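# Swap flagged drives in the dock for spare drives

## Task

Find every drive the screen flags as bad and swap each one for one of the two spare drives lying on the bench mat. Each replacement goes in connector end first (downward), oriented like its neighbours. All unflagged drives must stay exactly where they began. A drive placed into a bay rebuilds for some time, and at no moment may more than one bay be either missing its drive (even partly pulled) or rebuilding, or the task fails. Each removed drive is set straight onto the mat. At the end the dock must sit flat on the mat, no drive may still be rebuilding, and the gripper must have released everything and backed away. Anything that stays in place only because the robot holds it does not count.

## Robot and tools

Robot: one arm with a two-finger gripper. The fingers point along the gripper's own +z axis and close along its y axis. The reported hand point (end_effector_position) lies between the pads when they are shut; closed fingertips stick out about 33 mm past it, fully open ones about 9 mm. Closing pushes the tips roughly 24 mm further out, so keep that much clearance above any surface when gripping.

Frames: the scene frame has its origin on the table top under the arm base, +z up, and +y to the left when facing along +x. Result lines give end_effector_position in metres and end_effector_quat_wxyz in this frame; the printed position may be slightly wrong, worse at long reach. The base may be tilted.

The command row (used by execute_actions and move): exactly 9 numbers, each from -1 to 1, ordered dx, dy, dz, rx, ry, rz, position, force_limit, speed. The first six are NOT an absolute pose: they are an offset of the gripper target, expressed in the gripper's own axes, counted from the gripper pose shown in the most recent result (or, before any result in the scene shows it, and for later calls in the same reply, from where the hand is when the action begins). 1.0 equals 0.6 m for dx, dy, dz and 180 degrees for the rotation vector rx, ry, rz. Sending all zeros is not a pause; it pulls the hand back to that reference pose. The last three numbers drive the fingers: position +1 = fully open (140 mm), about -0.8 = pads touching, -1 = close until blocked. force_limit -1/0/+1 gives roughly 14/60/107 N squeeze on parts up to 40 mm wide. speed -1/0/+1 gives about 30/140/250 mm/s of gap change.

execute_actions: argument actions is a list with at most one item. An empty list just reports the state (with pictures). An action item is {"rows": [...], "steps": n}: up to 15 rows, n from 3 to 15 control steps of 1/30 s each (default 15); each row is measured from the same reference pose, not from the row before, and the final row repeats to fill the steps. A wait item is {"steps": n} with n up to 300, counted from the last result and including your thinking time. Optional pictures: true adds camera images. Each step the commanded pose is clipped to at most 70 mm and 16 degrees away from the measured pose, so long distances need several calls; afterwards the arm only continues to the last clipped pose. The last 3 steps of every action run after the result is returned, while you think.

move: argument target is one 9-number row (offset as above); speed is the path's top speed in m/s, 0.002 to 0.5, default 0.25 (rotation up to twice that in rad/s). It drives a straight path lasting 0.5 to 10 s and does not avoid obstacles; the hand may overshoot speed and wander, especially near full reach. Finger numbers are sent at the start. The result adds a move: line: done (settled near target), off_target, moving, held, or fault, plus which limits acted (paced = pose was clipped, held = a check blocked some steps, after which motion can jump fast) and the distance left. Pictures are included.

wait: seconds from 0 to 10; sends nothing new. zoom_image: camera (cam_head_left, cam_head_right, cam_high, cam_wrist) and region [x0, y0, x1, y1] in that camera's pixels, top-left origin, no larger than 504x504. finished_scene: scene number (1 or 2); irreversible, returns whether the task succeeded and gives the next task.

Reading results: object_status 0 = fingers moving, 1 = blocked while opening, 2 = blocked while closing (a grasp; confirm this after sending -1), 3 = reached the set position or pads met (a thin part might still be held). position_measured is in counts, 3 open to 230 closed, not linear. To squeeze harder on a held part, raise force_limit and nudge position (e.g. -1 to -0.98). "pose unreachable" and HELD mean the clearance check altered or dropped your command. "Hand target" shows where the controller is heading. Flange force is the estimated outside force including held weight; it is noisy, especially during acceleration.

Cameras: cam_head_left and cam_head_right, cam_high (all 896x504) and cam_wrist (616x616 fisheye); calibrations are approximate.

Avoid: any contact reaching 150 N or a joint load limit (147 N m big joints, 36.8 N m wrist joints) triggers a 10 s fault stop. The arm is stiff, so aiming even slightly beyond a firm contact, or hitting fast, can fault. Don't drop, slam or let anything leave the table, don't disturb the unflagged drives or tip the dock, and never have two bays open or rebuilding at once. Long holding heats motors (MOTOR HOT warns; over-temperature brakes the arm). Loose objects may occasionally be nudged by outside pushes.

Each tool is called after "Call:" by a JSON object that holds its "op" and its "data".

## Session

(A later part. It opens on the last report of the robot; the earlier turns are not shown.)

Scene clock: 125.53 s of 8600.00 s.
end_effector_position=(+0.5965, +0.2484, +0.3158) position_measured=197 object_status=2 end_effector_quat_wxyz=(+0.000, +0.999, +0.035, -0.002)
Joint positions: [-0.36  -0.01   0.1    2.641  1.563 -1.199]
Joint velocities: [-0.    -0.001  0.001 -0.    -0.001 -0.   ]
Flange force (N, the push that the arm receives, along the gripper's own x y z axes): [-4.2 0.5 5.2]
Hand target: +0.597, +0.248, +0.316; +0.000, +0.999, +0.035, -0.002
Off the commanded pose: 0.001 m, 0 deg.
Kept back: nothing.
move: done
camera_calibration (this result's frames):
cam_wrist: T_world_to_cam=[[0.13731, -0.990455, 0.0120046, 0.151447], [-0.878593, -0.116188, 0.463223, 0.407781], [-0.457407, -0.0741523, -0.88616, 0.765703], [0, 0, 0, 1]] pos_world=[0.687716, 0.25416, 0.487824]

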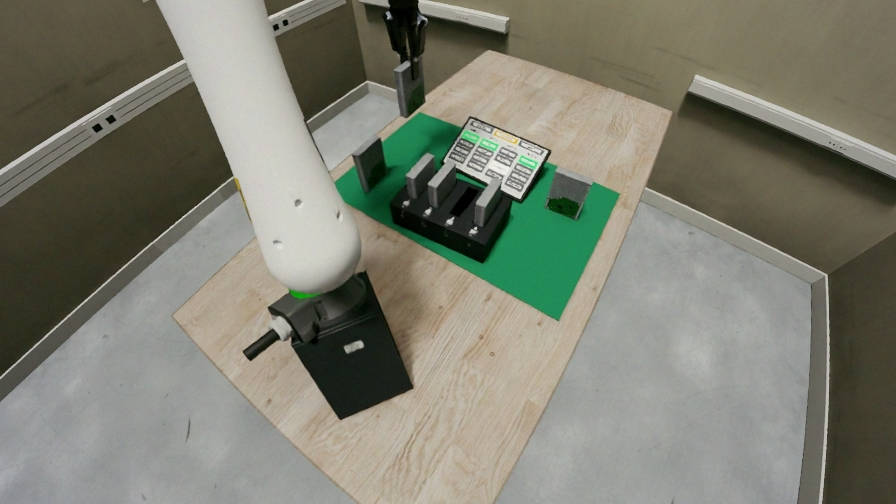

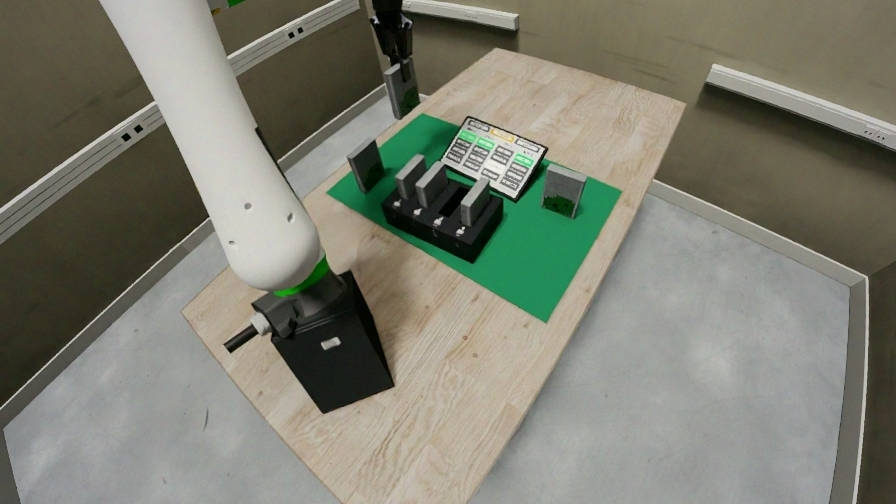

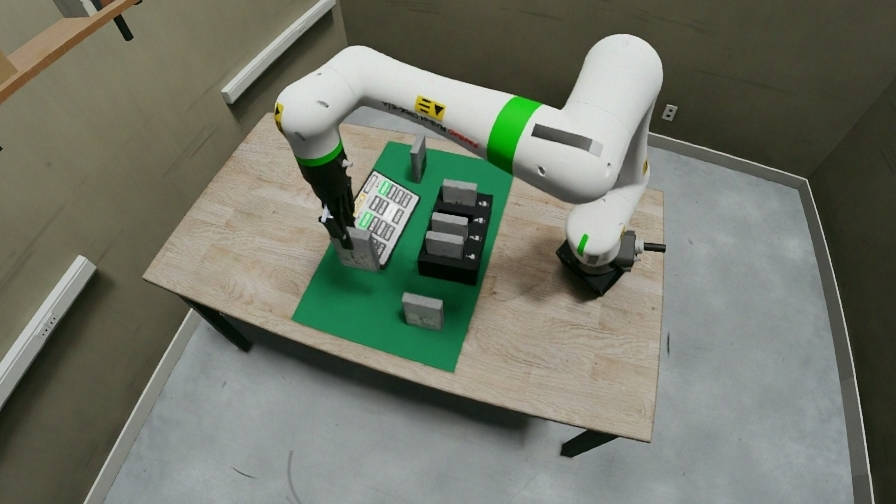

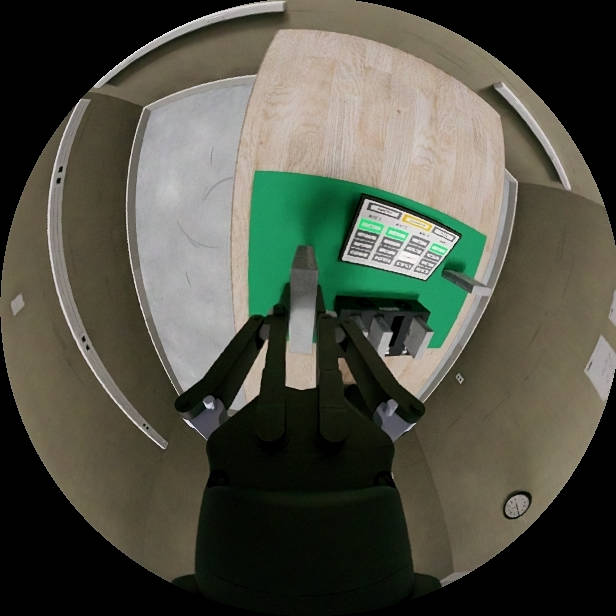

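Call:
{"op": "move", "data": {"target": [-0.3077,0.4645,0,0,0,0,-1,0.7,0]}}

Call:
{"op": "move", "data": {"target": [0,0,0.135,0,0,0,-1,0.7,0], "speed": 0.1}}

Call:
{"op": "zoom_image", "data": {"camera": "cam_wrist", "region": [200,200,400,340]}}

Scene clock: 127.53 s of 8600.00 s.
end_effector_position=(+0.4334, -0.0426, +0.3165) position_measured=197 object_status=2 end_effector_quat_wxyz=(+0.000, +0.999, +0.035, -0.001)
Joint positions: [-1.098 -0.111 -0.359  2.701  1.594 -0.385]
Joint velocities: [-0.001  0.001 -0.001 -0.    -0.001  0.001]
Flange force (N, the push that the arm receives, along the gripper's own x y z axes): [5.0 1.3 4.4]
Hand target: +0.433, -0.043, +0.317; +0.000, +0.999, +0.035, -0.001
Off the commanded pose: 0.001 m, 0 deg.
Kept back: nothing.
move: done
camera_calibration (this result's frames):
cam_wrist: T_world_to_cam=[[0.137263, -0.990455, 0.0125278, -0.114448], [-0.879292, -0.116014, 0.461937, 0.231048], [-0.456075, -0.0744223, -0.886824, 0.669765], [0, 0, 0, 1]] pos_world=[0.524331, -0.0367057, 0.488668]

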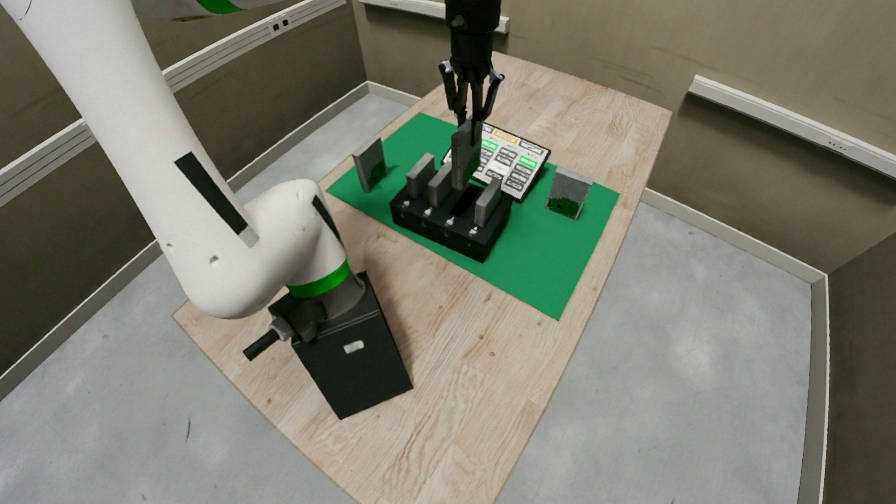

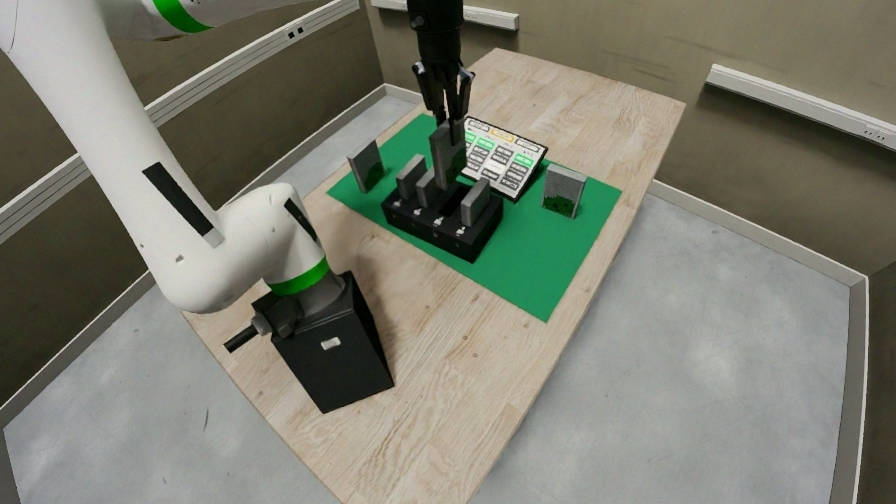

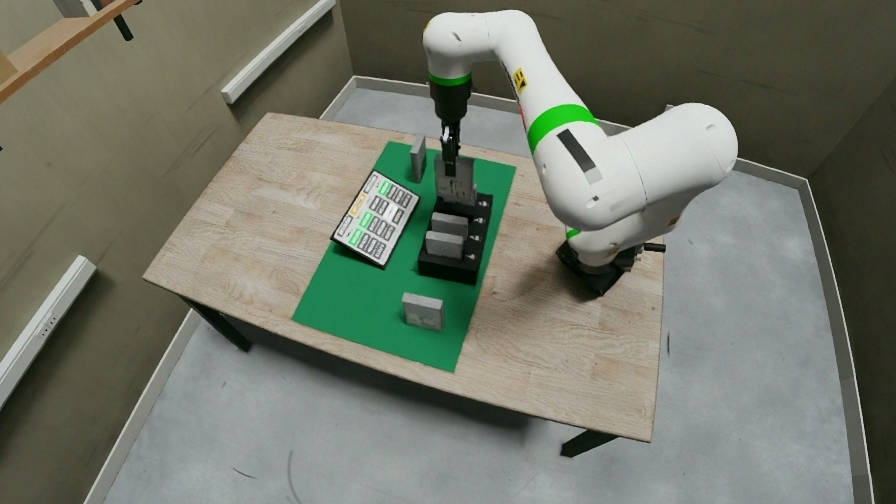

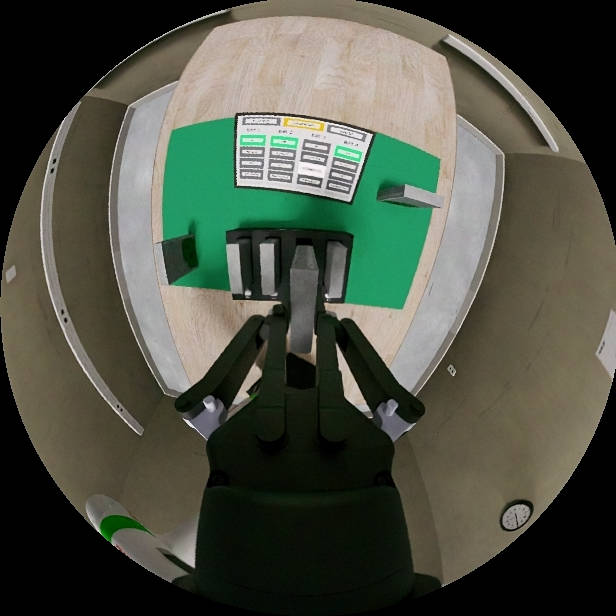

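Scene clock: 128.67 s of 8600.00 s.
end_effector_position=(+0.4333, -0.0429, +0.2356) position_measured=197 object_status=2 end_effector_quat_wxyz=(+0.000, +0.999, +0.035, -0.001)
Joint positions: [-1.001 -0.092 -0.517  2.669  1.395 -0.389]
Joint velocities: [ 0.001 -0.    -0.    -0.     0.    -0.001]
Flange force (N, the push that the arm receives, along the gripper's own x y z axes): [-0.2 1.0 2.6]
Hand target: +0.433, -0.043, +0.236; +0.000, +0.999, +0.035, -0.001
Off the commanded pose: 0.000 m, 0 deg.
Kept back: nothing.
move: done
camera_calibration (this result's frames):
cam_wrist: T_world_to_cam=[[0.137, -0.990493, 0.0124497, -0.113642], [-0.879406, -0.115831, 0.461767, 0.268377], [-0.455935, -0.0742105, -0.886914, 0.59788], [0, 0, 0, 1]] pos_world=[0.524175, -0.0371065, 0.407755]

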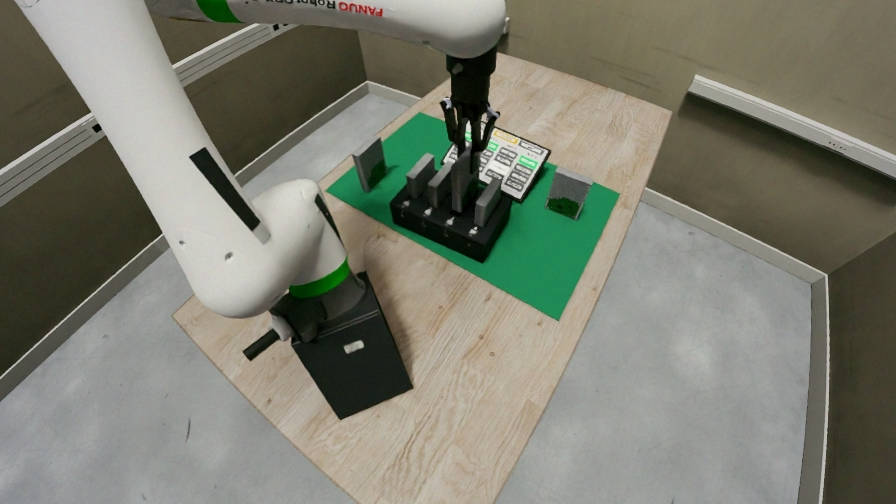

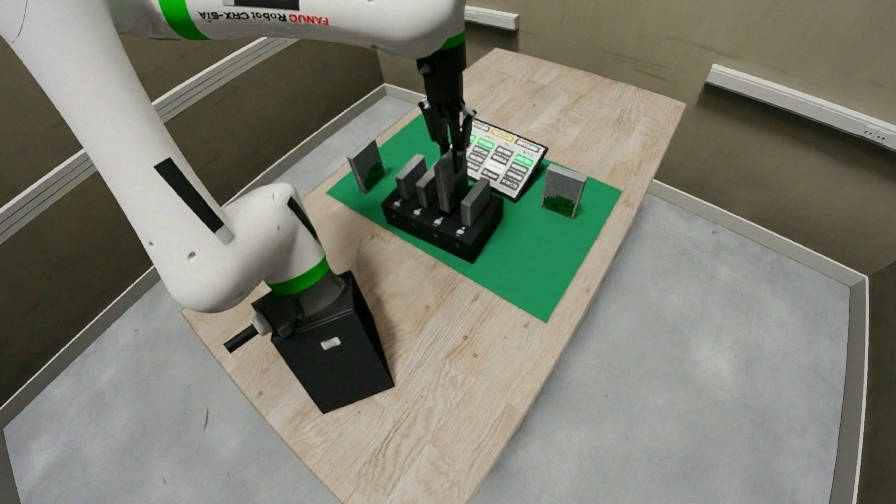

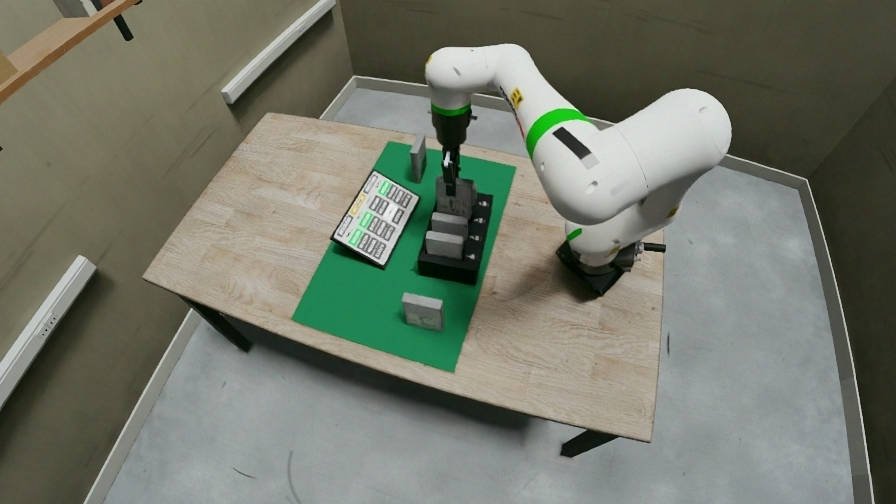

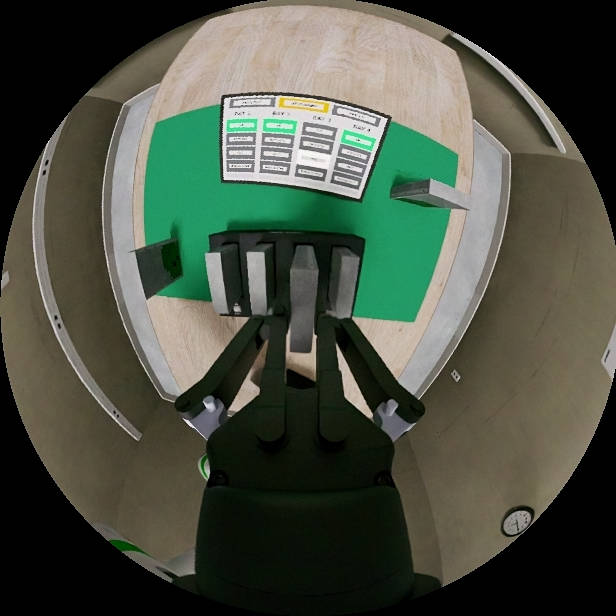

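Region (200, 200, 400, 340) of cam_wrist's 616x616 image, scaled by 2.520, with more detail than that image has; it fills the top 353 rows of this view, and the rest is white.

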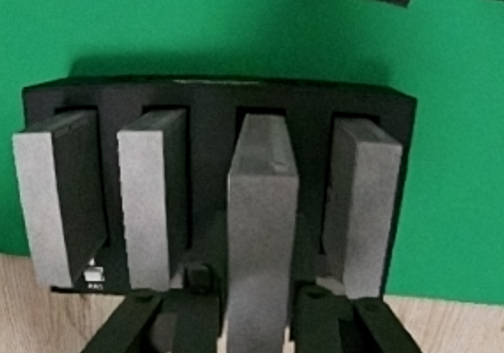

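Call:
{"op": "move", "data": {"target": [-0.0025,-0.003,0,0,0,0,-1,0.7,0]}}

Call:
{"op": "move", "data": {"target": [0,0,0.03,0,0,0,-1,0.7,0], "speed": 0.015}}

Scene clock: 130.43 s of 8600.00 s.
end_effector_position=(+0.4316, -0.0412, +0.2356) position_measured=197 object_status=2 end_effector_quat_wxyz=(+0.000, +0.999, +0.035, -0.001)
Joint positions: [-1.002 -0.098 -0.521  2.669  1.397 -0.389]
Joint velocities: [ 0.     0.    -0.001 -0.    -0.001 -0.001]
Flange force (N, the push that the arm receives, along the gripper's own x y z axes): [-1.0 0.6 3.7]
Hand target: +0.432, -0.041, +0.236; +0.000, +0.999, +0.035, -0.001
Off the commanded pose: 0.000 m, 0 deg.
Kept back: nothing.
move: done
camera_calibration (this result's frames):
cam_wrist: T_world_to_cam=[[0.137002, -0.990493, 0.0124485, -0.111748], [-0.879406, -0.115833, 0.461767, 0.267146], [-0.455935, -0.07421, -0.886914, 0.59726], [0, 0, 0, 1]] pos_world=[0.522551, -0.0354189, 0.40775]

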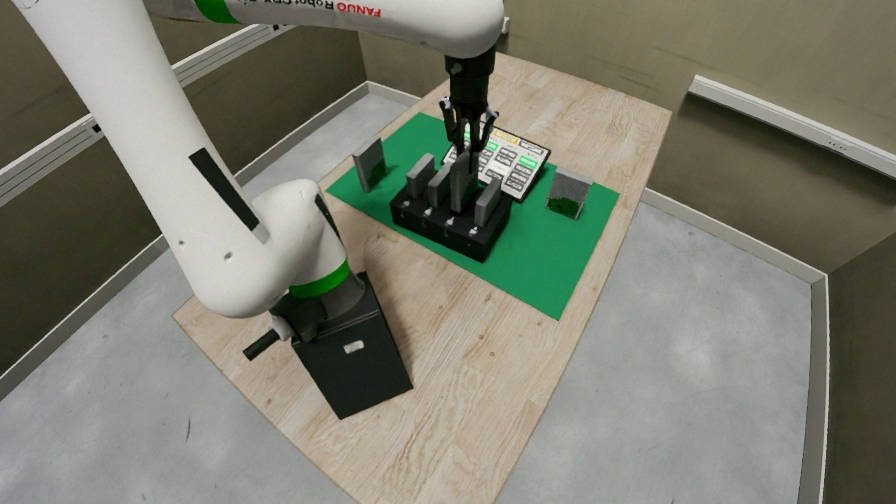

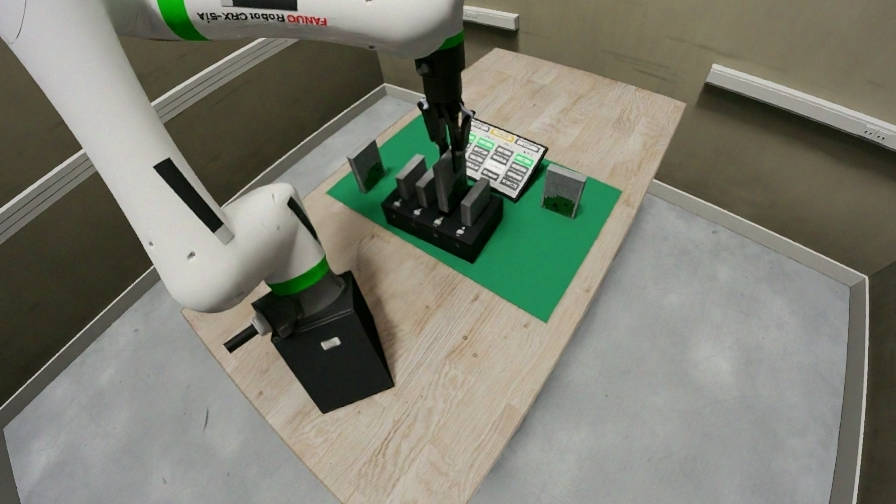

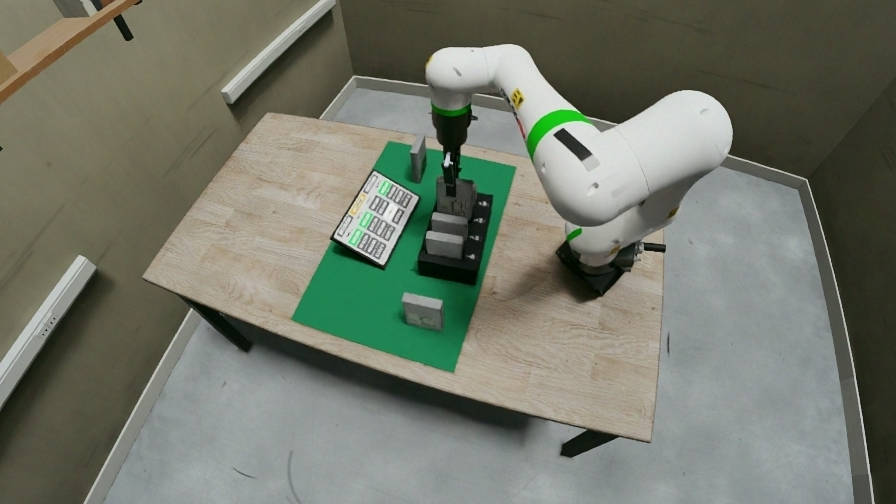

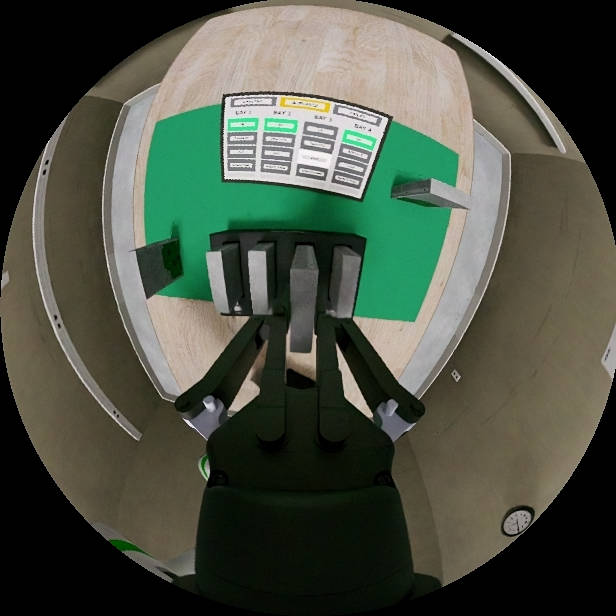

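Scene clock: 131.87 s of 8600.00 s.
end_effector_position=(+0.4316, -0.0413, +0.2176) position_measured=197 object_status=2 end_effector_quat_wxyz=(+0.000, +0.999, +0.035, -0.001)
Joint positions: [-0.979 -0.088 -0.553  2.659  1.351 -0.389]
Joint velocities: [ 0.001 -0.    -0.001 -0.     0.    -0.001]
Flange force (N, the push that the arm receives, along the gripper's own x y z axes): [0.0 -0.6 3.3]
Hand target: +0.432, -0.041, +0.218; +0.000, +0.999, +0.035, -0.001
Off the commanded pose: 0.000 m, 0 deg.
Kept back: nothing.
move: done
camera_calibration (this result's frames):
cam_wrist: T_world_to_cam=[[0.136942, -0.990501, 0.0124336, -0.111571], [-0.879432, -0.11579, 0.461728, 0.275442], [-0.455902, -0.0741645, -0.886935, 0.581287], [0, 0, 0, 1]] pos_world=[0.522521, -0.035507, 0.389771]

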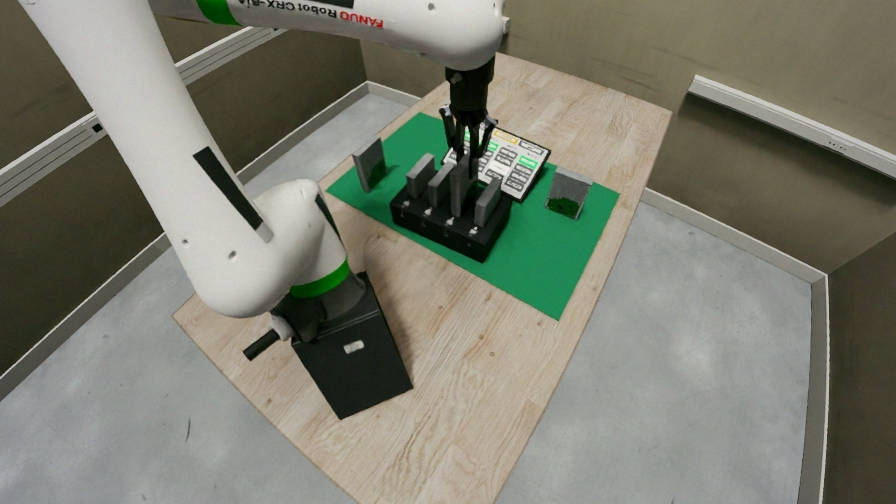

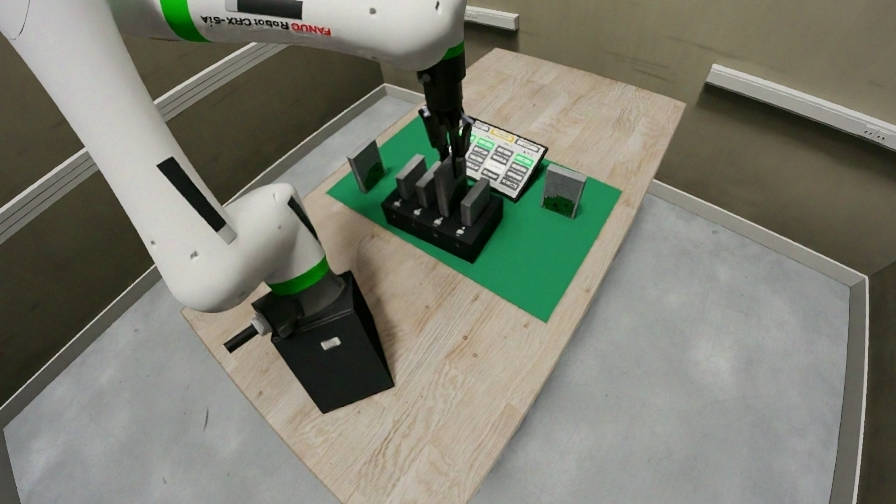

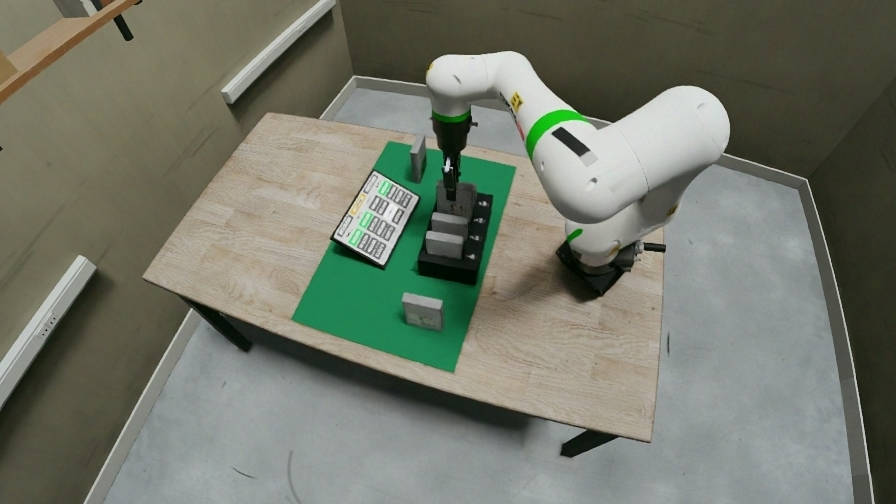

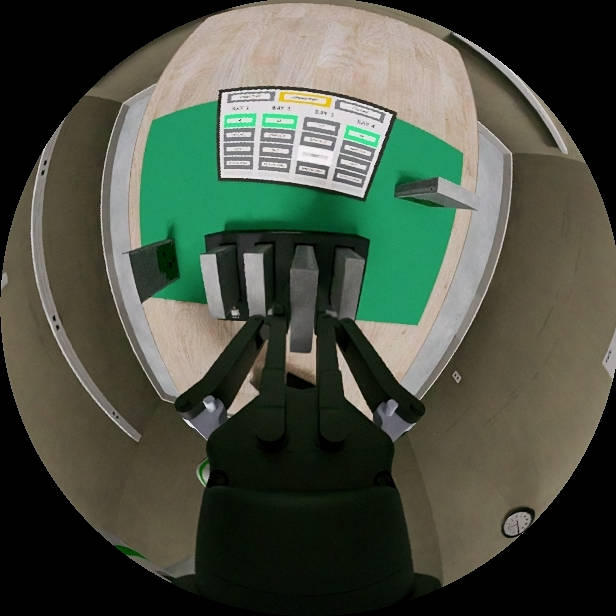

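Call:
{"op": "move", "data": {"target": [0,0,0.112,0,0,0,-1,0.7,0], "speed": 0.03}}

Scene clock: 134.60 s of 8600.00 s.
end_effector_position=(+0.4315, -0.0416, +0.1504) position_measured=197 object_status=2 end_effector_quat_wxyz=(+0.000, +0.999, +0.035, -0.001)
Joint positions: [-0.888 -0.031 -0.658  2.608  1.171 -0.377]
Joint velocities: [-0.    -0.001  0.001 -0.002 -0.     0.001]
Flange force (N, the push that the arm receives, along the gripper's own x y z axes): [-2.3 -1.6 22.0]
Hand target: +0.432, -0.042, +0.150; +0.000, +0.999, +0.035, -0.001
Off the commanded pose: 0.000 m, 0 deg.
Kept back: nothing.
move: done
camera_calibration (this result's frames):
cam_wrist: T_world_to_cam=[[0.136661, -0.990543, 0.0121712, -0.110811], [-0.879434, -0.115658, 0.461756, 0.306322], [-0.455982, -0.0738079, -0.886923, 0.521595], [0, 0, 0, 1]] pos_world=[0.522372, -0.0358369, 0.322517]

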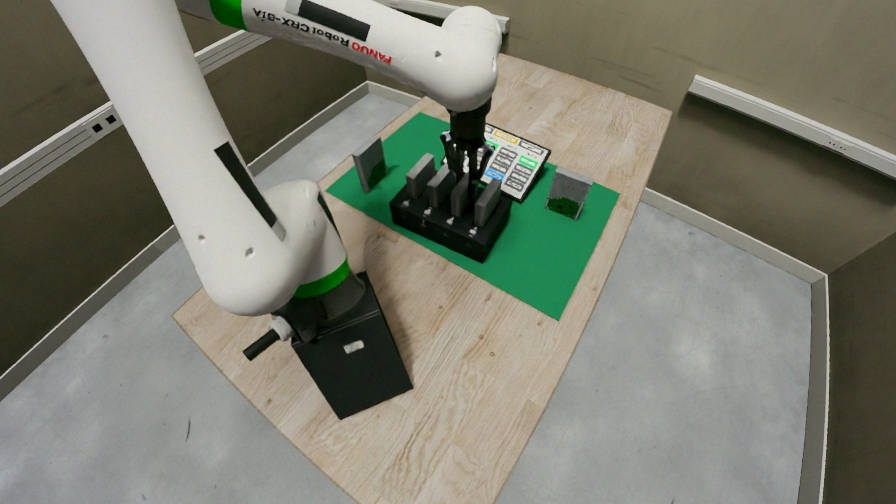

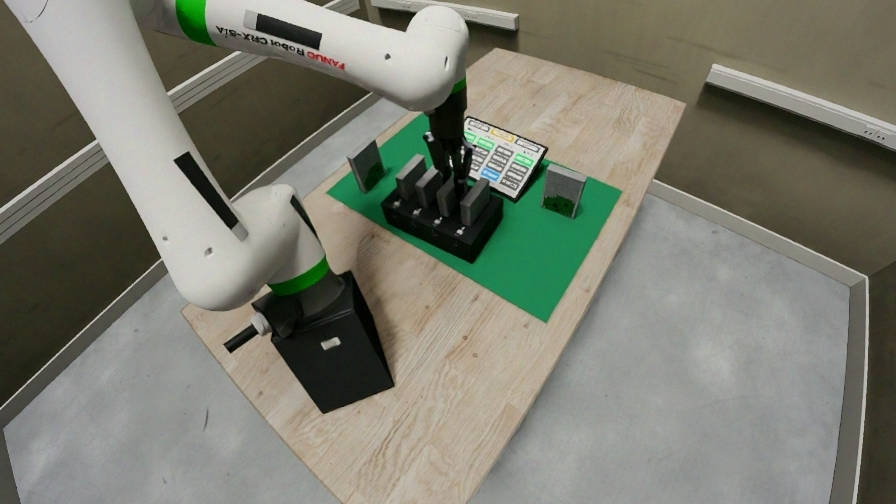

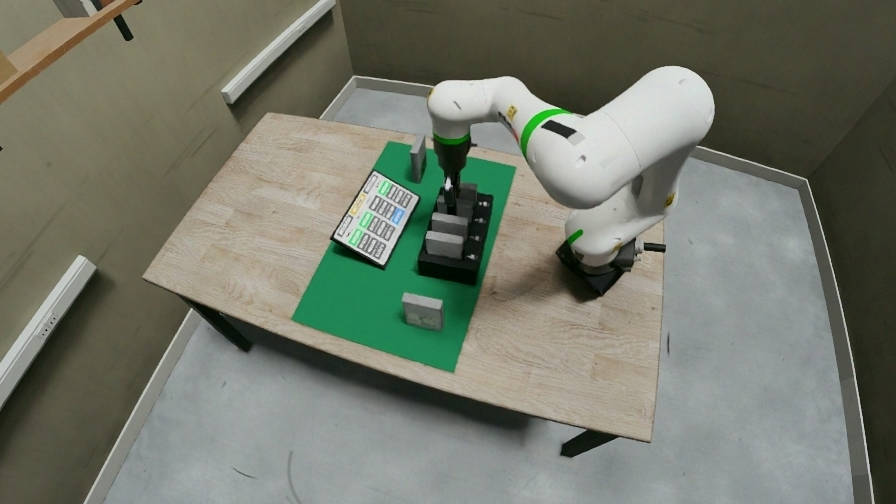

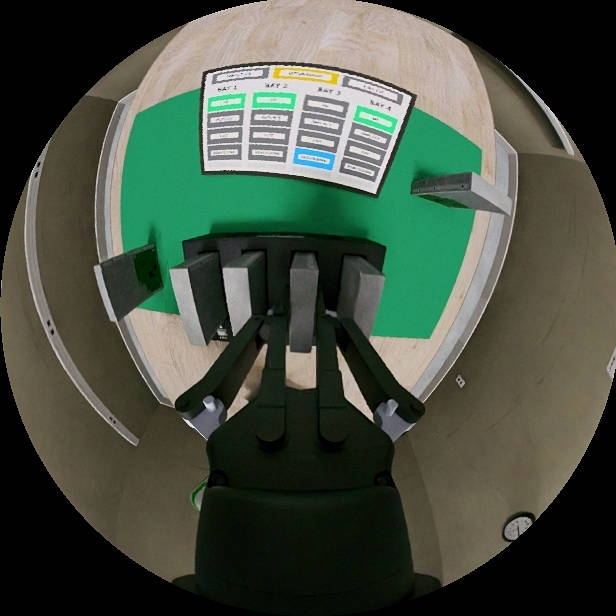

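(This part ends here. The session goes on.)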